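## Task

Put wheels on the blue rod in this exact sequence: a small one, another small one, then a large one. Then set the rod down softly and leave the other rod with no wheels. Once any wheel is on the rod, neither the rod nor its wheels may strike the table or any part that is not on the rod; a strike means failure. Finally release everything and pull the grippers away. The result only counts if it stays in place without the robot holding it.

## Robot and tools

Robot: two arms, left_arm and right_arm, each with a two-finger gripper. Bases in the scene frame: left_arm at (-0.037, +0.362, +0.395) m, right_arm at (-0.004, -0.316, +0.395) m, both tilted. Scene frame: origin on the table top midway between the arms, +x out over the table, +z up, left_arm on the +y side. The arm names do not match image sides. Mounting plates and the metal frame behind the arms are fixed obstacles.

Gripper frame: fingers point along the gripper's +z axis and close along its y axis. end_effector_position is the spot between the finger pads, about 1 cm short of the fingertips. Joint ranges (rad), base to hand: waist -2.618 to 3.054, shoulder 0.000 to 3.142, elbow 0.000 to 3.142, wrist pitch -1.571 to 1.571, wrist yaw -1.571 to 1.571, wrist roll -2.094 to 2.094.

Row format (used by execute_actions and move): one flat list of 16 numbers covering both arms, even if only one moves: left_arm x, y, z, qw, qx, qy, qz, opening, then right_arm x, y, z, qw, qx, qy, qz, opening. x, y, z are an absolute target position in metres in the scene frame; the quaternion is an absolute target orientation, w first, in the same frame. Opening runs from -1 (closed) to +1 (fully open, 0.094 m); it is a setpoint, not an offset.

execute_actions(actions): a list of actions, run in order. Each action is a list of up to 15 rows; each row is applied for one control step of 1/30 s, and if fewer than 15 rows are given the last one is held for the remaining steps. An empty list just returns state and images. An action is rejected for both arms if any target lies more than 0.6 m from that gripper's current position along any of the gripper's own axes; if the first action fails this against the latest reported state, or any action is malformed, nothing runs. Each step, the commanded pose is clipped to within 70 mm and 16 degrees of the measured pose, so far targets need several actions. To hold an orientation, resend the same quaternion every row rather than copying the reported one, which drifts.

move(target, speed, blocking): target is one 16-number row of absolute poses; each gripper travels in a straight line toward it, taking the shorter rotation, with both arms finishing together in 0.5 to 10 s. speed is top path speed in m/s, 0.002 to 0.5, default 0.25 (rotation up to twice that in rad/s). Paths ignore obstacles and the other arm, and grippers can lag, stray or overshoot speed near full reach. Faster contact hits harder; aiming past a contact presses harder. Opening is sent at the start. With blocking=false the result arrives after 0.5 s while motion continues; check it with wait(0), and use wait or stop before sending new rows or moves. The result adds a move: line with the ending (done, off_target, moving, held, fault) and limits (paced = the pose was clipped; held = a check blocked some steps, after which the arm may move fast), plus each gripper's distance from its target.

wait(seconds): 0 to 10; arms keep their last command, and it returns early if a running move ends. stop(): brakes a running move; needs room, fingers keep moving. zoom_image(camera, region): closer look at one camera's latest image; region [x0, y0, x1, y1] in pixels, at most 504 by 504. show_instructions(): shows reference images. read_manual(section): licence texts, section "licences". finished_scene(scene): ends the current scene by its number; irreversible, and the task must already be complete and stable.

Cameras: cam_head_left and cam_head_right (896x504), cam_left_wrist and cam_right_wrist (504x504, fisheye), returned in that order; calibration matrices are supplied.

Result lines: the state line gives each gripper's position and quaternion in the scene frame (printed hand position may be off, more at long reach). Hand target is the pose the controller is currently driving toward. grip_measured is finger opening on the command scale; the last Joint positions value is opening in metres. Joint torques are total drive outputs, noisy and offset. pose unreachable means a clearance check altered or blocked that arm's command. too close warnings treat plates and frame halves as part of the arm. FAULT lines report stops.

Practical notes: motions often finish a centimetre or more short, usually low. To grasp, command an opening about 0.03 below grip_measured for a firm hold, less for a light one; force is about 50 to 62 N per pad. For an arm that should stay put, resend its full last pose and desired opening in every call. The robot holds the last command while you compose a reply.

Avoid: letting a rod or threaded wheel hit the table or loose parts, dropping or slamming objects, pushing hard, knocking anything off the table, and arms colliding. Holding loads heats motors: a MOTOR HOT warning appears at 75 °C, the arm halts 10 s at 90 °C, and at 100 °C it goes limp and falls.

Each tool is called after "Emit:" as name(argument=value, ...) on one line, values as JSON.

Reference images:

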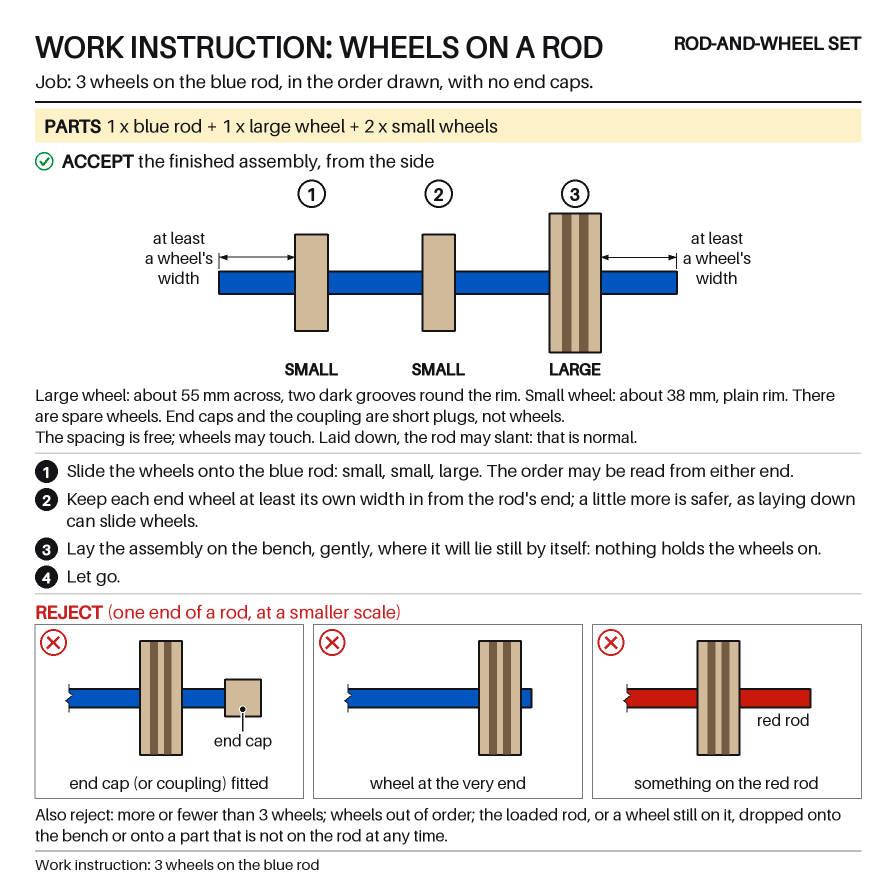

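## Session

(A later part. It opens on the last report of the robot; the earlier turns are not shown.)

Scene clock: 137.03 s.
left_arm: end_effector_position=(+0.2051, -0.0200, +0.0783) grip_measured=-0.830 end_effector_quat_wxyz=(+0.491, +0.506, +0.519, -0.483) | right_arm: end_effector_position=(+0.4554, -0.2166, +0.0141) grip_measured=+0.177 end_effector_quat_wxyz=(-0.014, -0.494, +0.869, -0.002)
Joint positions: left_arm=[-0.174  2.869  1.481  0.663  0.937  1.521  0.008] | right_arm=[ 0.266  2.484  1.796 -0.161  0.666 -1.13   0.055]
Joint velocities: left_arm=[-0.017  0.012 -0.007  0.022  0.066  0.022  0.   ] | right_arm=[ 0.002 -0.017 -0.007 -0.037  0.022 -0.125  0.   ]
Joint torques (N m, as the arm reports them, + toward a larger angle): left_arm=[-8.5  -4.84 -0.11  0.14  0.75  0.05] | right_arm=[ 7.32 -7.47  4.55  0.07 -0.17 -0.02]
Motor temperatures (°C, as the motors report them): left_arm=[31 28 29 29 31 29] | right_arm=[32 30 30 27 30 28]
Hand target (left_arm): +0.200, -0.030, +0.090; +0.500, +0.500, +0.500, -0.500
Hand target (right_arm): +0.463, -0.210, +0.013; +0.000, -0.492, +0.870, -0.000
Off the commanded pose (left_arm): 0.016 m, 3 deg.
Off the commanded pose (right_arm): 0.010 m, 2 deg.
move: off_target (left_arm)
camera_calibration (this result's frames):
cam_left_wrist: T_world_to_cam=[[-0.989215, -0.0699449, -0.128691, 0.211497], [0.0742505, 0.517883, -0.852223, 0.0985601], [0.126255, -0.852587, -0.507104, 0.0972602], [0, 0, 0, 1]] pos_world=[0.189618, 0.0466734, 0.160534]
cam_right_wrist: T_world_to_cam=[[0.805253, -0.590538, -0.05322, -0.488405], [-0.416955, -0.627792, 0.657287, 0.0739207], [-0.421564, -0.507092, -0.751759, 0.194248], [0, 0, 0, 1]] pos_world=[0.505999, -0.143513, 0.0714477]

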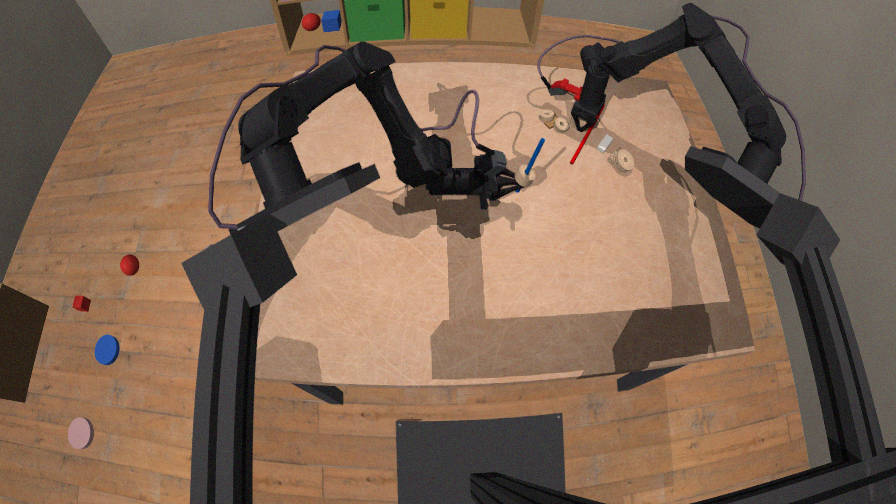

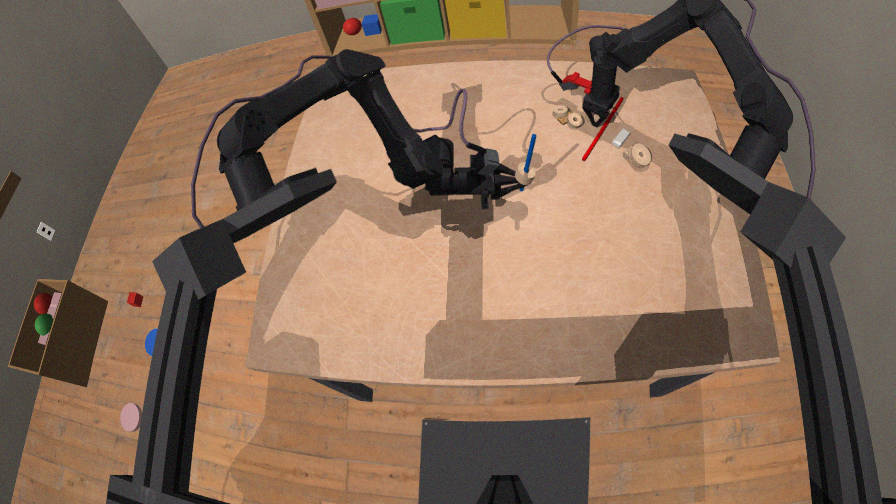

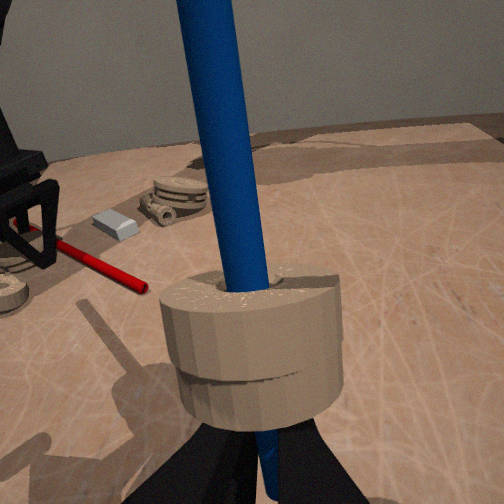

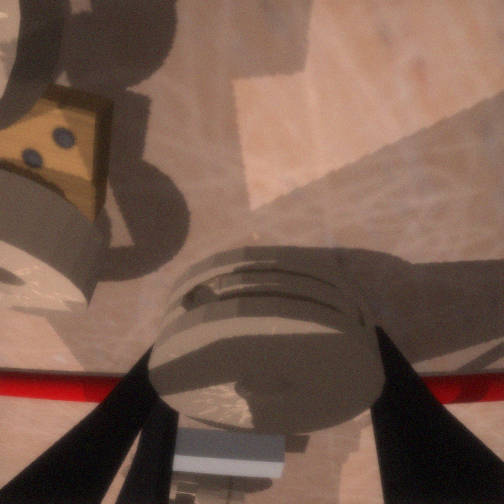

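Gripped at full diameter.

Emit:
move(target=[0.2,-0.03,0.09,0.5,0.5,0.5,-0.5,-0.88,0.45,-0.2,0.12,0,-0.492,0.87,0,0.12], speed=0.12)

Emit:
move(target=[0.2,-0.03,0.09,0.5,0.5,0.5,-0.5,-0.88,0.27,-0.08,0.275,0,0,1,0,0.12], speed=0.2)

Emit:
move(target=[0.2,-0.03,0.09,0.5,0.5,0.5,-0.5,-0.88,0.2,-0.024,0.27,0,0,1,0,0.12], speed=0.08)

Emit:
move(target=[0.2,-0.03,0.09,0.5,0.5,0.5,-0.5,-0.88,0.193,-0.026,0.25,0,0,1,0,0.12], speed=0.03)

Scene clock: 138.53 s.
left_arm: end_effector_position=(+0.2055, -0.0184, +0.0767) grip_measured=-0.830 end_effector_quat_wxyz=(+0.490, +0.506, +0.520, -0.482) | right_arm: end_effector_position=(+0.4521, -0.2064, +0.1090) grip_measured=+0.177 end_effector_quat_wxyz=(-0.001, -0.486, +0.874, -0.005)
Joint positions: left_arm=[-0.17   2.869  1.481  0.663  0.937  1.521  0.008] | right_arm=[ 0.406  2.229  1.549 -0.231  0.746 -0.989  0.055]
Joint velocities: left_arm=[ 0.002 -0.002 -0.017 -0.007 -0.007  0.007  0.   ] | right_arm=[-0.007 -0.012 -0.007 -0.066  0.051 -0.007  0.001]
Joint torques (N m, as the arm reports them, + toward a larger angle): left_arm=[-8.86 -4.85 -0.2   0.13  0.74  0.03] | right_arm=[ 8.23 -9.09  1.59 -0.24  0.05  0.06]
Motor temperatures (°C, as the motors report them): left_arm=[31 28 29 29 31 29] | right_arm=[32 30 30 27 30 28]
Hand target (left_arm): +0.200, -0.030, +0.090; +0.500, +0.500, +0.500, -0.500
Hand target (right_arm): +0.450, -0.201, +0.119; +0.000, -0.493, +0.870, -0.001
Off the commanded pose (left_arm): 0.018 m, 3 deg.
Off the commanded pose (right_arm): 0.013 m, 1 deg.
move: off_target (left_arm, right_arm)
camera_calibration (this result's frames):
cam_left_wrist: T_world_to_cam=[[-0.989243, -0.0719953, -0.127336, 0.211704], [0.071623, 0.520622, -0.850778, 0.0969014], [0.127546, -0.850746, -0.509866, 0.0977307], [0, 0, 0, 1]] pos_world=[0.190021, 0.0479367, 0.159229]
cam_right_wrist: T_world_to_cam=[[0.795043, -0.605288, -0.0391588, -0.474612], [-0.444292, -0.625093, 0.641766, 0.0311153], [-0.412931, -0.492833, -0.765901, 0.269883], [0, 0, 0, 1]] pos_world=[0.502604, -0.13482, 0.16815]

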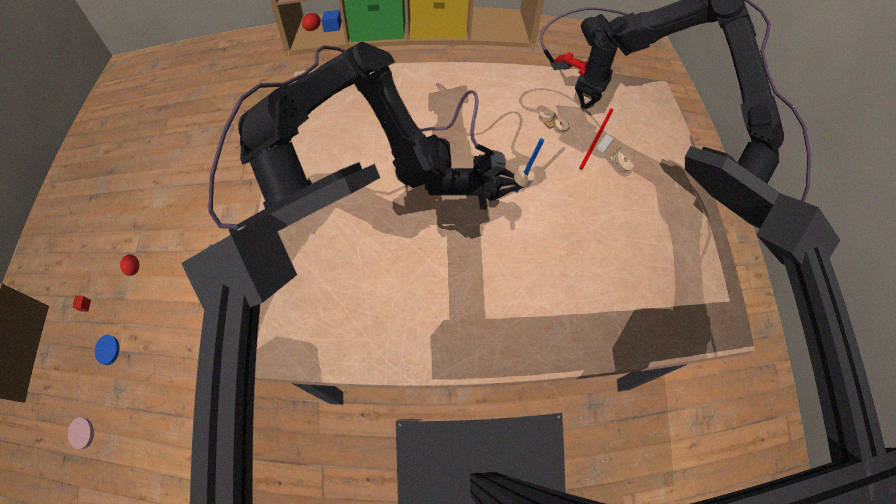

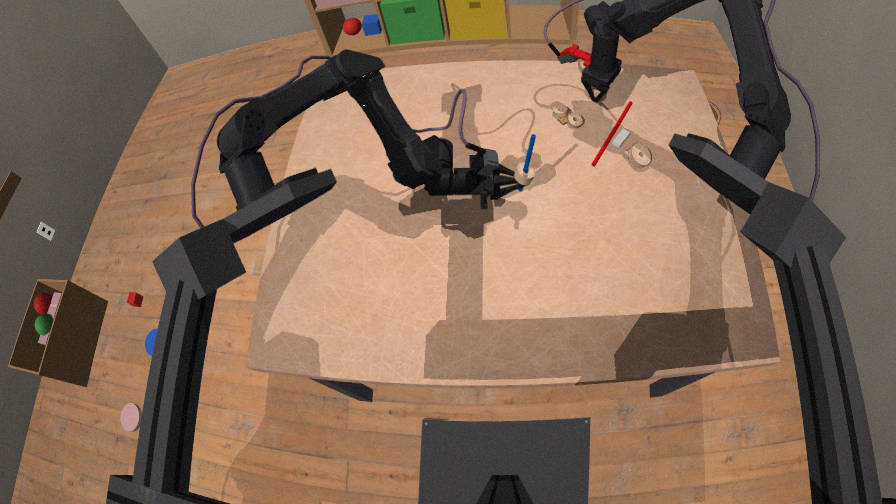

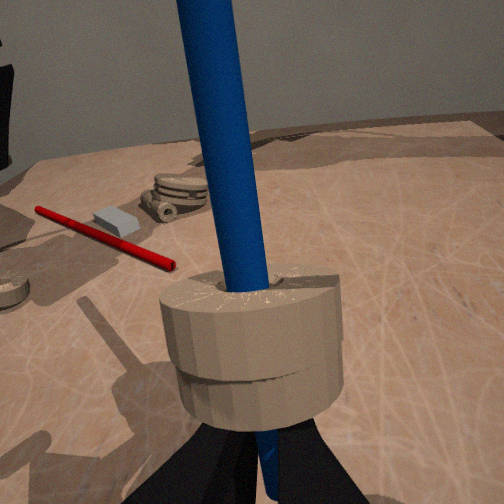

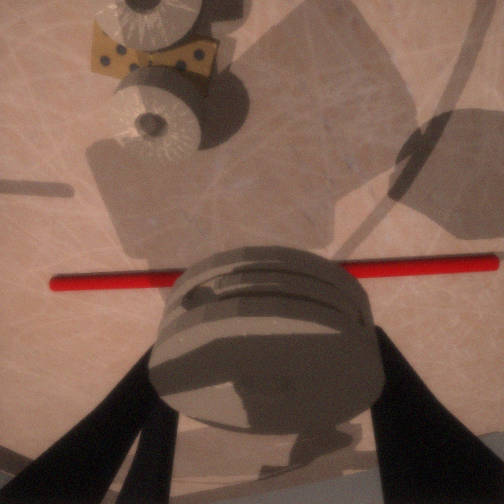

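Scene clock: 141.77 s.
left_arm: end_effector_position=(+0.2052, -0.0195, +0.0779) grip_measured=-0.830 end_effector_quat_wxyz=(+0.491, +0.506, +0.519, -0.483) | right_arm: end_effector_position=(+0.2676, -0.0916, +0.2685) grip_measured=+0.177 end_effector_quat_wxyz=(-0.005, +0.005, +1.000, -0.002)
Joint positions: left_arm=[-0.173  2.869  1.481  0.663  0.938  1.521  0.008] | right_arm=[ 1.002  2.184  1.156 -0.565  0.938  0.911  0.055]
Joint velocities: left_arm=[ 0.012  0.007  0.017 -0.081 -0.007  0.007  0.   ] | right_arm=[ 0.002  0.002 -0.007 -0.022 -0.051  0.007  0.001]
Joint torques (N m, as the arm reports them, + toward a larger angle): left_arm=[-8.62 -4.87 -0.16  0.13  0.74  0.04] | right_arm=[ 8.43 -4.64  4.84 -0.28  0.09  0.  ]
Motor temperatures (°C, as the motors report them): left_arm=[31 28 29 29 31 29] | right_arm=[32 30 30 27 30 28]
Hand target (left_arm): +0.200, -0.030, +0.090; +0.500, +0.500, +0.500, -0.500
Hand target (right_arm): +0.269, -0.086, +0.275; +0.004, -0.001, +1.000, -0.002
Off the commanded pose (left_arm): 0.017 m, 3 deg.
Off the commanded pose (right_arm): 0.014 m, 1 deg.
move: off_target (left_arm, right_arm)
camera_calibration (this result's frames):
cam_left_wrist: T_world_to_cam=[[-0.989224, -0.0705357, -0.128301, 0.211556], [0.0735492, 0.518305, -0.852027, 0.0981736], [0.126597, -0.852282, -0.507532, 0.097394], [0, 0, 0, 1]] pos_world=[0.189726, 0.0470455, 0.16022]
cam_right_wrist: T_world_to_cam=[[-0.104132, -0.993692, -0.0416292, -0.0465432], [-0.762203, 0.0528446, 0.645177, 0.0647873], [-0.638908, 0.0989133, -0.762898, 0.486379], [0, 0, 0, 1]] pos_world=[0.355286, -0.0977826, 0.327321]

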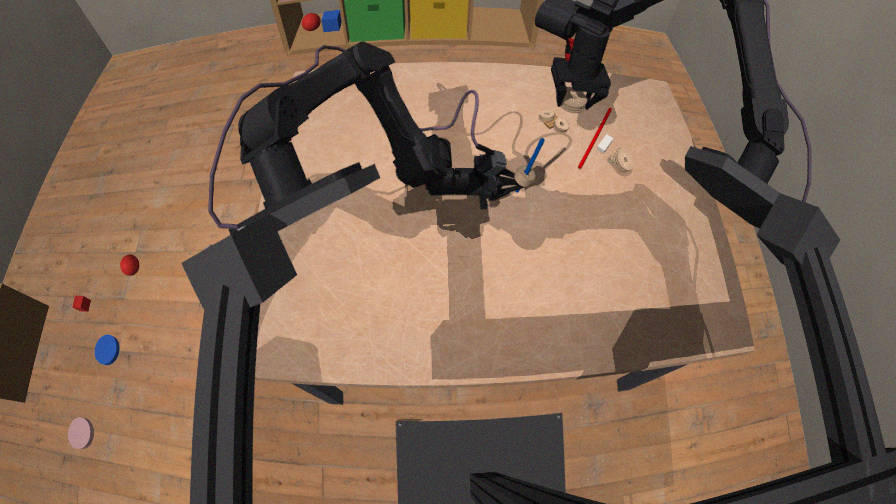

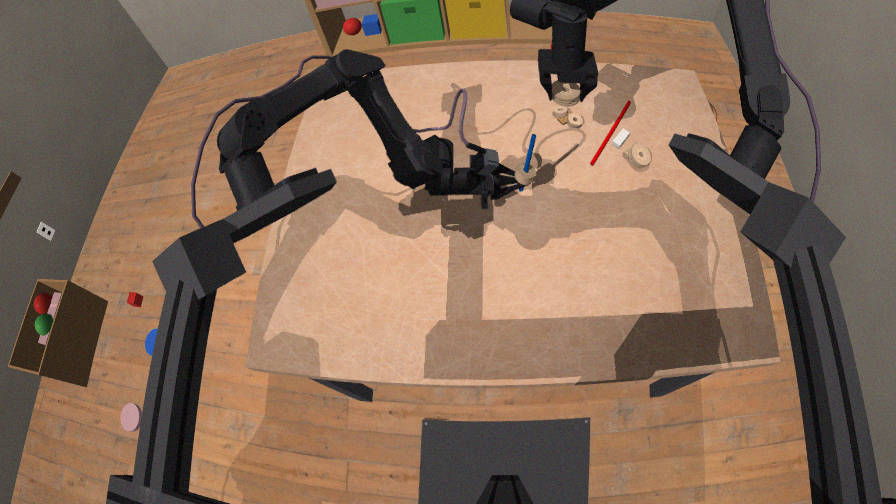

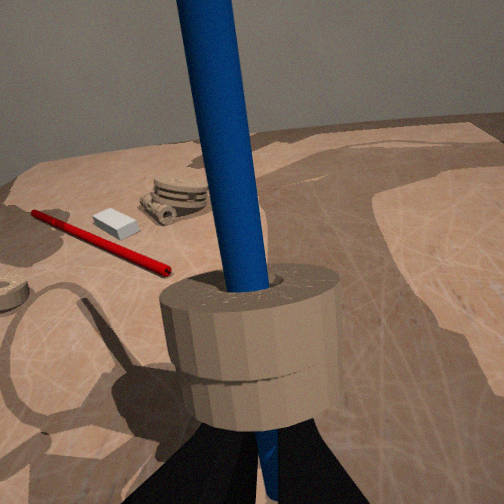

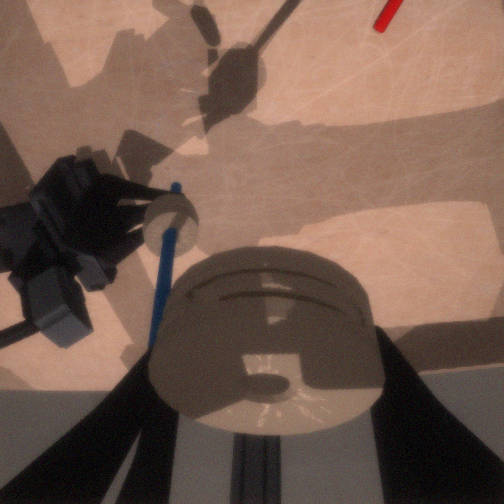

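Scene clock: 143.30 s.
left_arm: end_effector_position=(+0.2051, -0.0198, +0.0781) grip_measured=-0.830 end_effector_quat_wxyz=(+0.491, +0.506, +0.519, -0.483) | right_arm: end_effector_position=(+0.2007, -0.0332, +0.2619) grip_measured=+0.177 end_effector_quat_wxyz=(-0.004, +0.005, +1.000, -0.006)
Joint positions: left_arm=[-0.174  2.869  1.481  0.663  0.937  1.521  0.008] | right_arm=[ 1.136  2.465  1.264 -0.583  0.928  1.145  0.055]
Joint velocities: left_arm=[-0.022  0.012 -0.007  0.022  0.022 -0.037 -0.   ] | right_arm=[ 0.012  0.007  0.012 -0.051 -0.007 -0.037  0.001]
Joint torques (N m, as the arm reports them, + toward a larger angle): left_arm=[-8.61 -4.87 -0.16  0.12  0.74  0.03] | right_arm=[ 9.1  -5.36  5.07 -0.34  0.01  0.07]
Motor temperatures (°C, as the motors report them): left_arm=[31 28 29 29 31 29] | right_arm=[32 30 31 27 30 28]
Hand target (left_arm): +0.200, -0.029, +0.090; +0.500, +0.500, +0.500, -0.500
Hand target (right_arm): +0.200, -0.026, +0.270; +0.001, +0.000, +1.000, +0.000
Off the commanded pose (left_arm): 0.016 m, 3 deg.
Off the commanded pose (right_arm): 0.012 m, 1 deg.
move: off_target (left_arm, right_arm)
camera_calibration (this result's frames):
cam_left_wrist: T_world_to_cam=[[-0.989218, -0.0701312, -0.128567, 0.211516], [0.0740118, 0.518132, -0.852092, 0.0984093], [0.126373, -0.85242, -0.507355, 0.0973032], [0, 0, 0, 1]] pos_world=[0.189655, 0.046788, 0.160415]
cam_right_wrist: T_world_to_cam=[[-0.104804, -0.993945, -0.0330167, 0.00218872], [-0.76334, 0.0591196, 0.643286, 0.0159521], [-0.637439, 0.0926216, -0.764914, 0.432841], [0, 0, 0, 1]] pos_world=[0.288316, -0.038858, 0.320896]

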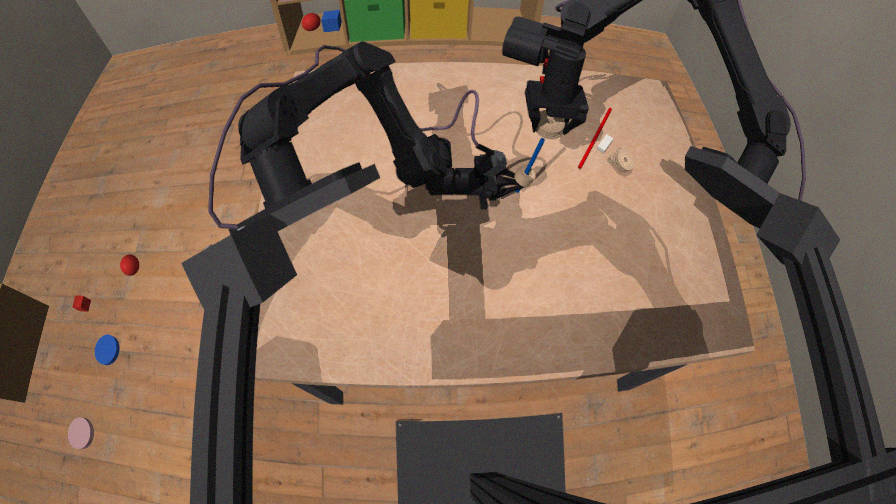

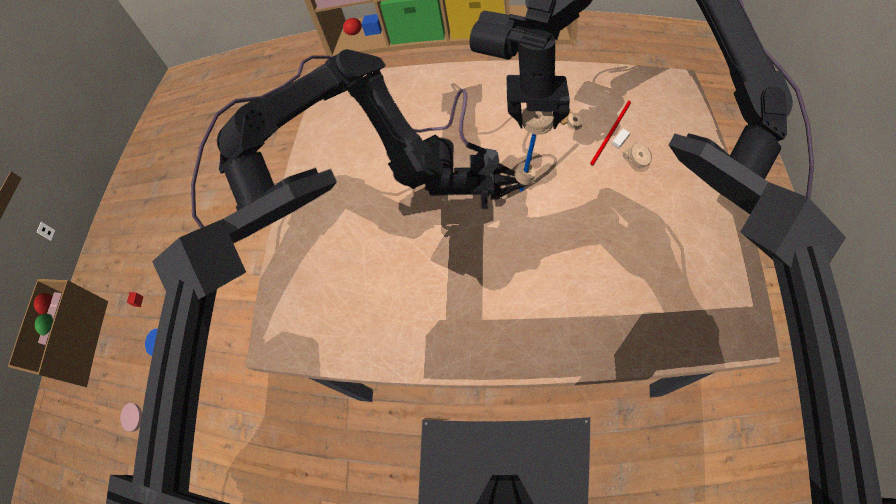

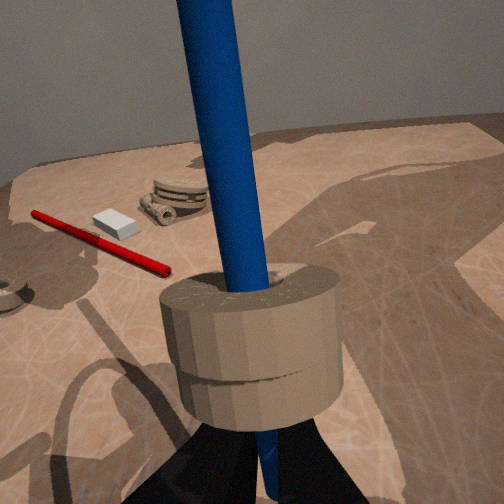

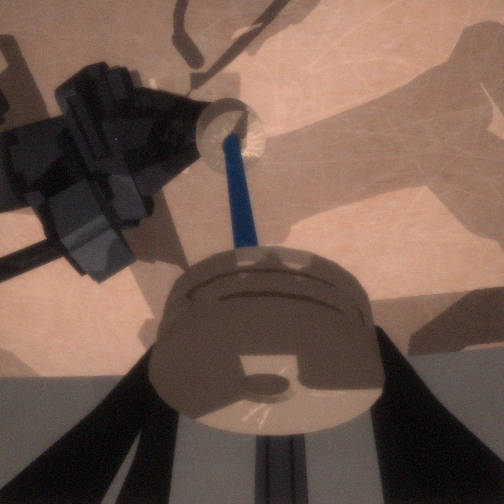

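Scene clock: 144.50 s.
left_arm: end_effector_position=(+0.2055, -0.0184, +0.0767) grip_measured=-0.830 end_effector_quat_wxyz=(+0.490, +0.506, +0.520, -0.482) | right_arm: end_effector_position=(+0.2005, -0.0259, +0.2517) grip_measured=+0.177 end_effector_quat_wxyz=(-0.003, +0.010, +1.000, +0.001)
Joint positions: left_arm=[-0.17   2.869  1.481  0.663  0.937  1.521  0.008] | right_arm=[ 1.118  2.488  1.264 -0.511  0.928  1.106  0.055]
Joint velocities: left_arm=[ 0.002 -0.002  0.012  0.007  0.022 -0.037 -0.002] | right_arm=[ 0.007  0.007 -0.002 -0.022  0.051  0.007 -0.001]
Joint torques (N m, as the arm reports them, + toward a larger angle): left_arm=[-8.87 -4.84 -0.2   0.12  0.76  0.04] | right_arm=[ 8.28 -5.21  1.66 -0.01  0.08 -0.05]
Motor temperatures (°C, as the motors report them): left_arm=[31 28 29 29 31 29] | right_arm=[32 30 30 27 30 28]
Hand target (left_arm): +0.200, -0.029, +0.090; +0.500, +0.500, +0.500, -0.500
Hand target (right_arm): +0.193, -0.026, +0.250; -0.000, -0.000, +1.000, -0.000
Off the commanded pose (left_arm): 0.018 m, 3 deg.
Off the commanded pose (right_arm): 0.008 m, 1 deg.
move: off_target (left_arm)
camera_calibration (this result's frames):
cam_left_wrist: T_world_to_cam=[[-0.989243, -0.0719953, -0.127336, 0.211704], [0.071623, 0.520622, -0.850778, 0.0969014], [0.127546, -0.850746, -0.509866, 0.0977307], [0, 0, 0, 1]] pos_world=[0.190021, 0.0479367, 0.159229]
cam_right_wrist: T_world_to_cam=[[-0.114799, -0.992234, -0.0478918, 0.0148904], [-0.765046, 0.0575562, 0.641398, 0.022628], [-0.63366, 0.110272, -0.765712, 0.424137], [0, 0, 0, 1]] pos_world=[0.28778, -0.0332979, 0.310966]

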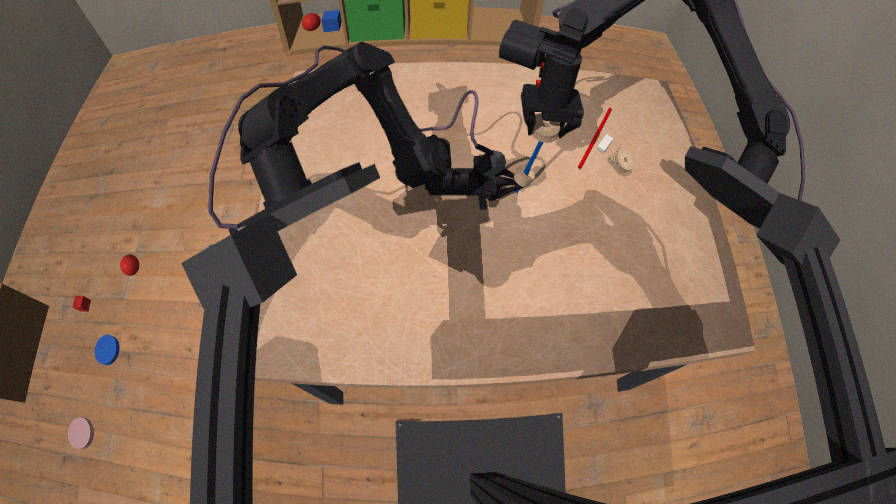

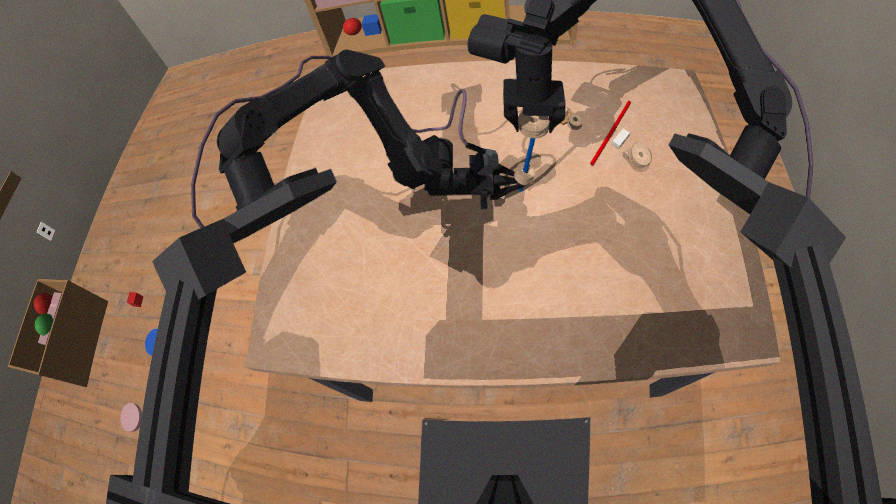

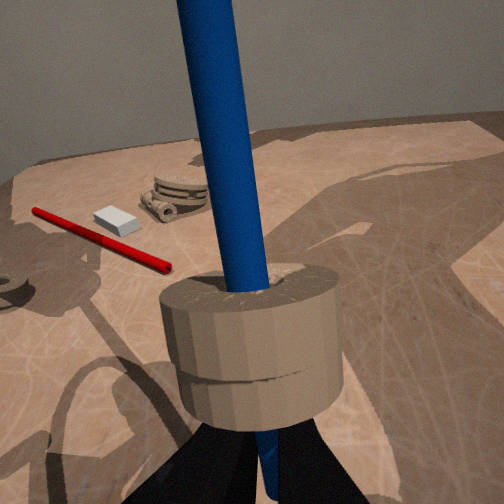

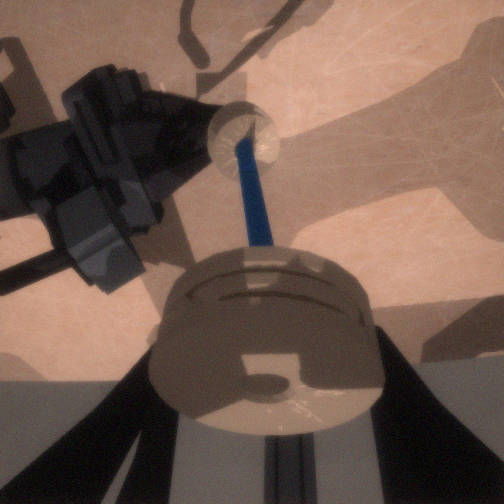

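Emit:
move(target=[0.2,-0.03,0.09,0.5,0.5,0.5,-0.5,-0.88,0.193,-0.026,0.236,0,0,1,0,0.12], speed=0.02)

Emit:
move(target=[0.2,-0.03,0.09,0.5,0.5,0.5,-0.5,-0.88,0.197,-0.026,0.212,0,0,1,0,0.12], speed=0.015)

Emit:
zoom_image(camera="cam_right_wrist", region=[152,240,392,450])

Scene clock: 146.50 s.
left_arm: end_effector_position=(+0.2051, -0.0198, +0.0781) grip_measured=-0.830 end_effector_quat_wxyz=(+0.491, +0.506, +0.519, -0.483) | right_arm: end_effector_position=(+0.1991, -0.0257, +0.2376) grip_measured=+0.177 end_effector_quat_wxyz=(-0.005, +0.009, +1.000, +0.002)
Joint positions: left_arm=[-0.174  2.869  1.481  0.663  0.937  1.521  0.008] | right_arm=[ 1.087  2.505  1.247 -0.437  0.928  1.053  0.055]
Joint velocities: left_arm=[ 0.002 -0.012 -0.012 -0.022  0.051 -0.051  0.   ] | right_arm=[ 0.007 -0.002  0.002  0.007  0.066  0.022  0.001]
Joint torques (N m, as the arm reports them, + toward a larger angle): left_arm=[-8.41 -4.89 -0.16  0.13  0.77  0.04] | right_arm=[ 7.9  -5.15  1.89  0.04  0.11 -0.01]
Motor temperatures (°C, as the motors report them): left_arm=[31 28 29 29 31 29] | right_arm=[32 30 30 27 30 28]
Hand target (left_arm): +0.200, -0.029, +0.090; +0.500, +0.500, +0.500, -0.500
Hand target (right_arm): +0.193, -0.026, +0.236; -0.000, +0.000, +1.000, -0.000
Off the commanded pose (left_arm): 0.016 m, 3 deg.
Off the commanded pose (right_arm): 0.006 m, 1 deg.
move: off_target (left_arm)
camera_calibration (this result's frames):
cam_left_wrist: T_world_to_cam=[[-0.989218, -0.0701312, -0.128567, 0.211516], [0.0740118, 0.518132, -0.852092, 0.0984093], [0.126373, -0.85242, -0.507355, 0.0973032], [0, 0, 0, 1]] pos_world=[0.189655, 0.046788, 0.160415]
cam_right_wrist: T_world_to_cam=[[-0.112915, -0.992389, -0.0491334, 0.0140815], [-0.762462, 0.0548345, 0.644705, 0.0293006], [-0.637104, 0.11026, -0.762851, 0.412439], [0, 0, 0, 1]] pos_world=[0.286697, -0.0331077, 0.296431]

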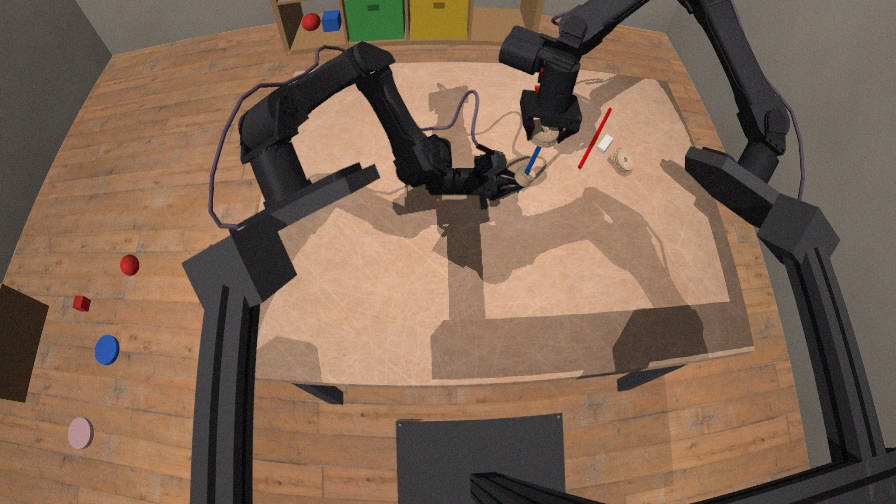

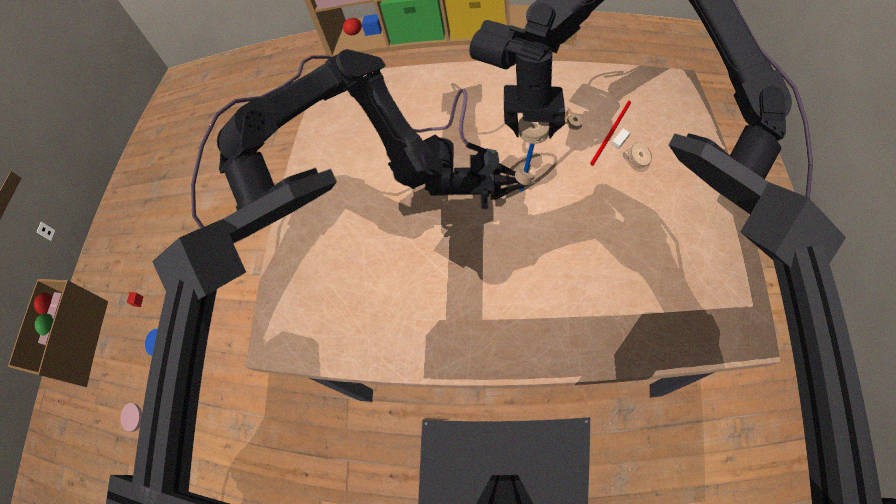

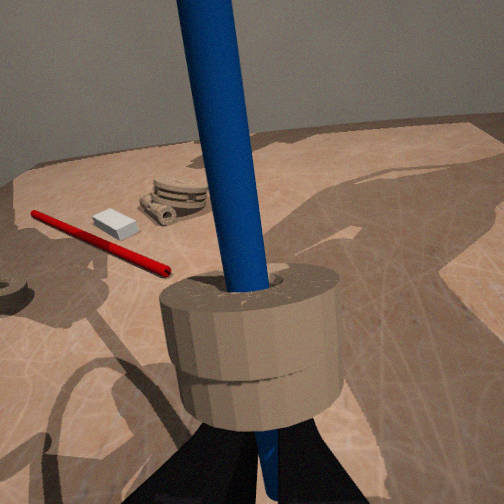

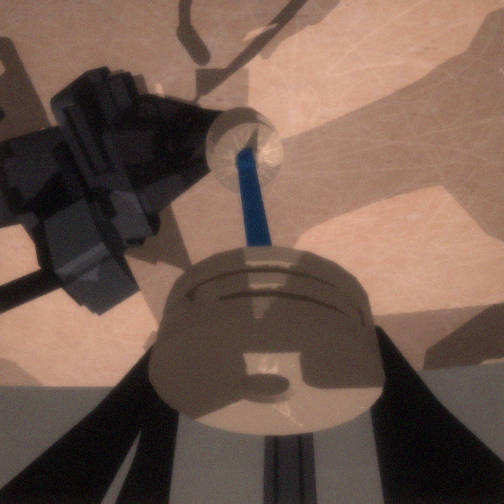

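Scene clock: 148.57 s.
left_arm: end_effector_position=(+0.2059, -0.0170, +0.0658) grip_measured=-0.830 end_effector_quat_wxyz=(+0.476, +0.520, +0.535, -0.466) | right_arm: end_effector_position=(+0.2070, -0.0248, +0.2208) grip_measured=+0.177 end_effector_quat_wxyz=(-0.001, +0.006, +1.000, +0.005)
Joint positions: left_arm=[-0.168  2.869  1.481  0.662  0.879  1.524  0.008] | right_arm=[ 1.04   2.516  1.236 -0.335  0.936  0.953  0.055]
Joint velocities: left_arm=[-0.032  0.017  0.002  0.007  0.022 -0.066  0.   ] | right_arm=[ 0.007 -0.017 -0.017  0.051 -0.066 -0.037 -0.001]
Joint torques (N m, as the arm reports them, + toward a larger angle): left_arm=[-8.89 -4.84 -0.2   0.13  1.22  0.02] | right_arm=[ 7.52 -4.2   1.32  0.27  0.08 -0.04]
Motor temperatures (°C, as the motors report them): left_arm=[31 28 29 29 31 29] | right_arm=[32 30 30 27 30 28]
Hand target (left_arm): +0.200, -0.029, +0.089; +0.499, +0.501, +0.501, -0.499
Hand target (right_arm): +0.197, -0.026, +0.213; -0.001, +0.000, +1.000, -0.000
Off the commanded pose (left_arm): 0.028 m, 7 deg.
Off the commanded pose (right_arm): 0.013 m, 1 deg.
move: off_target (left_arm, right_arm)
camera_calibration (this result's frames):
cam_left_wrist: T_world_to_cam=[[-0.989119, -0.0668647, -0.131044, 0.211093], [0.0698592, 0.570439, -0.818364, 0.0859086], [0.129472, -0.818614, -0.559561, 0.096762], [0, 0, 0, 1]] pos_world=[0.190267, 0.0443197, 0.152111]
cam_right_wrist: T_world_to_cam=[[-0.105918, -0.992743, -0.0569427, 0.0153168], [-0.768271, 0.0453442, 0.638516, 0.0483686], [-0.631301, 0.111378, -0.767499, 0.404443], [0, 0, 0, 1]] pos_world=[0.294108, -0.0320337, 0.280397]

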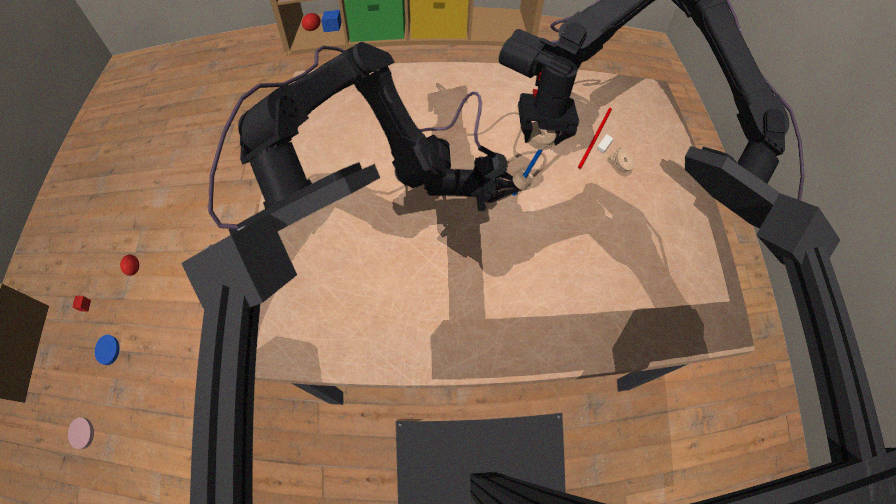

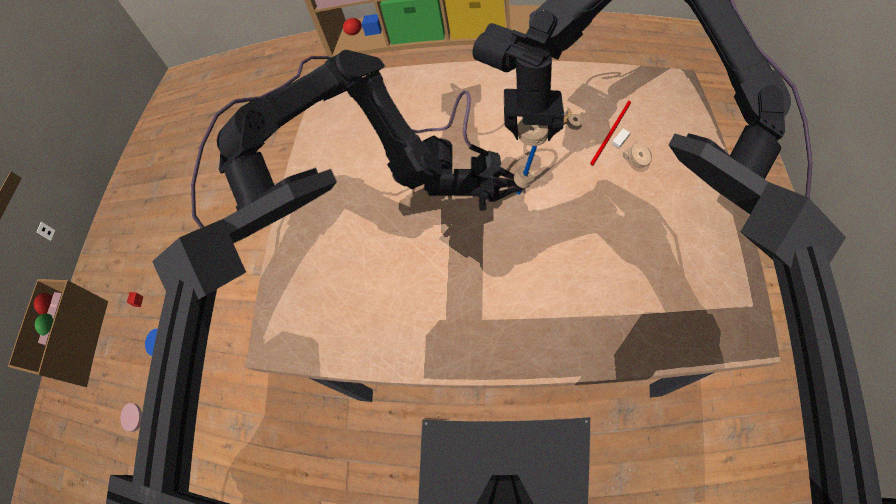

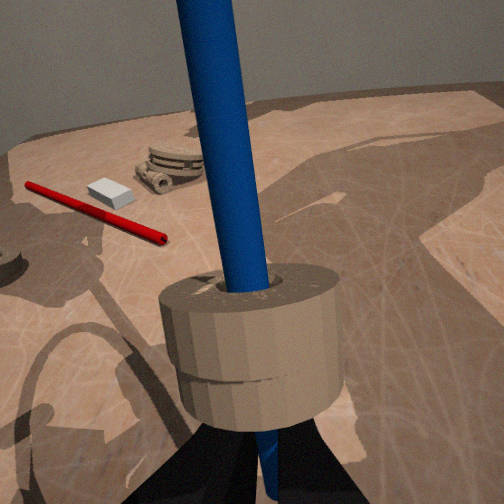

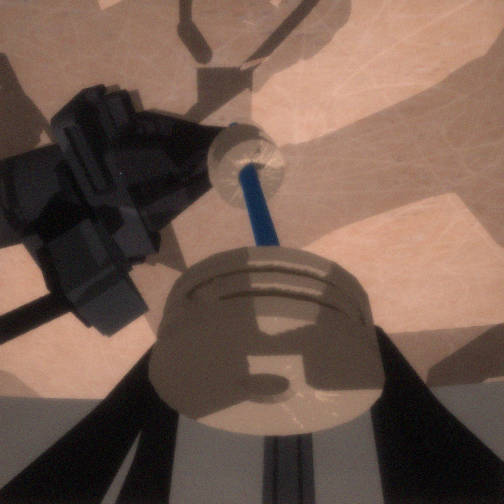

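Region (152, 240, 392, 450) of cam_right_wrist's 504x504 image, scaled by 2.100, with more detail than that image has; it fills the top 441 rows of this view, and the rest is white.

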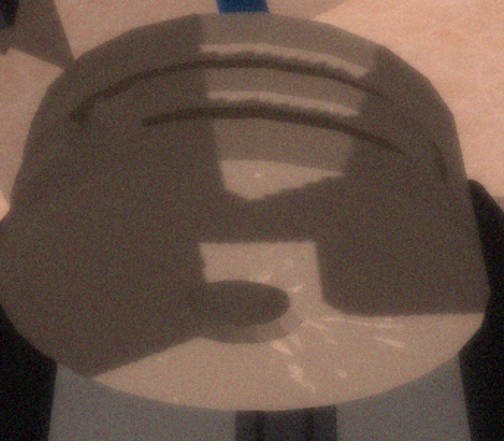

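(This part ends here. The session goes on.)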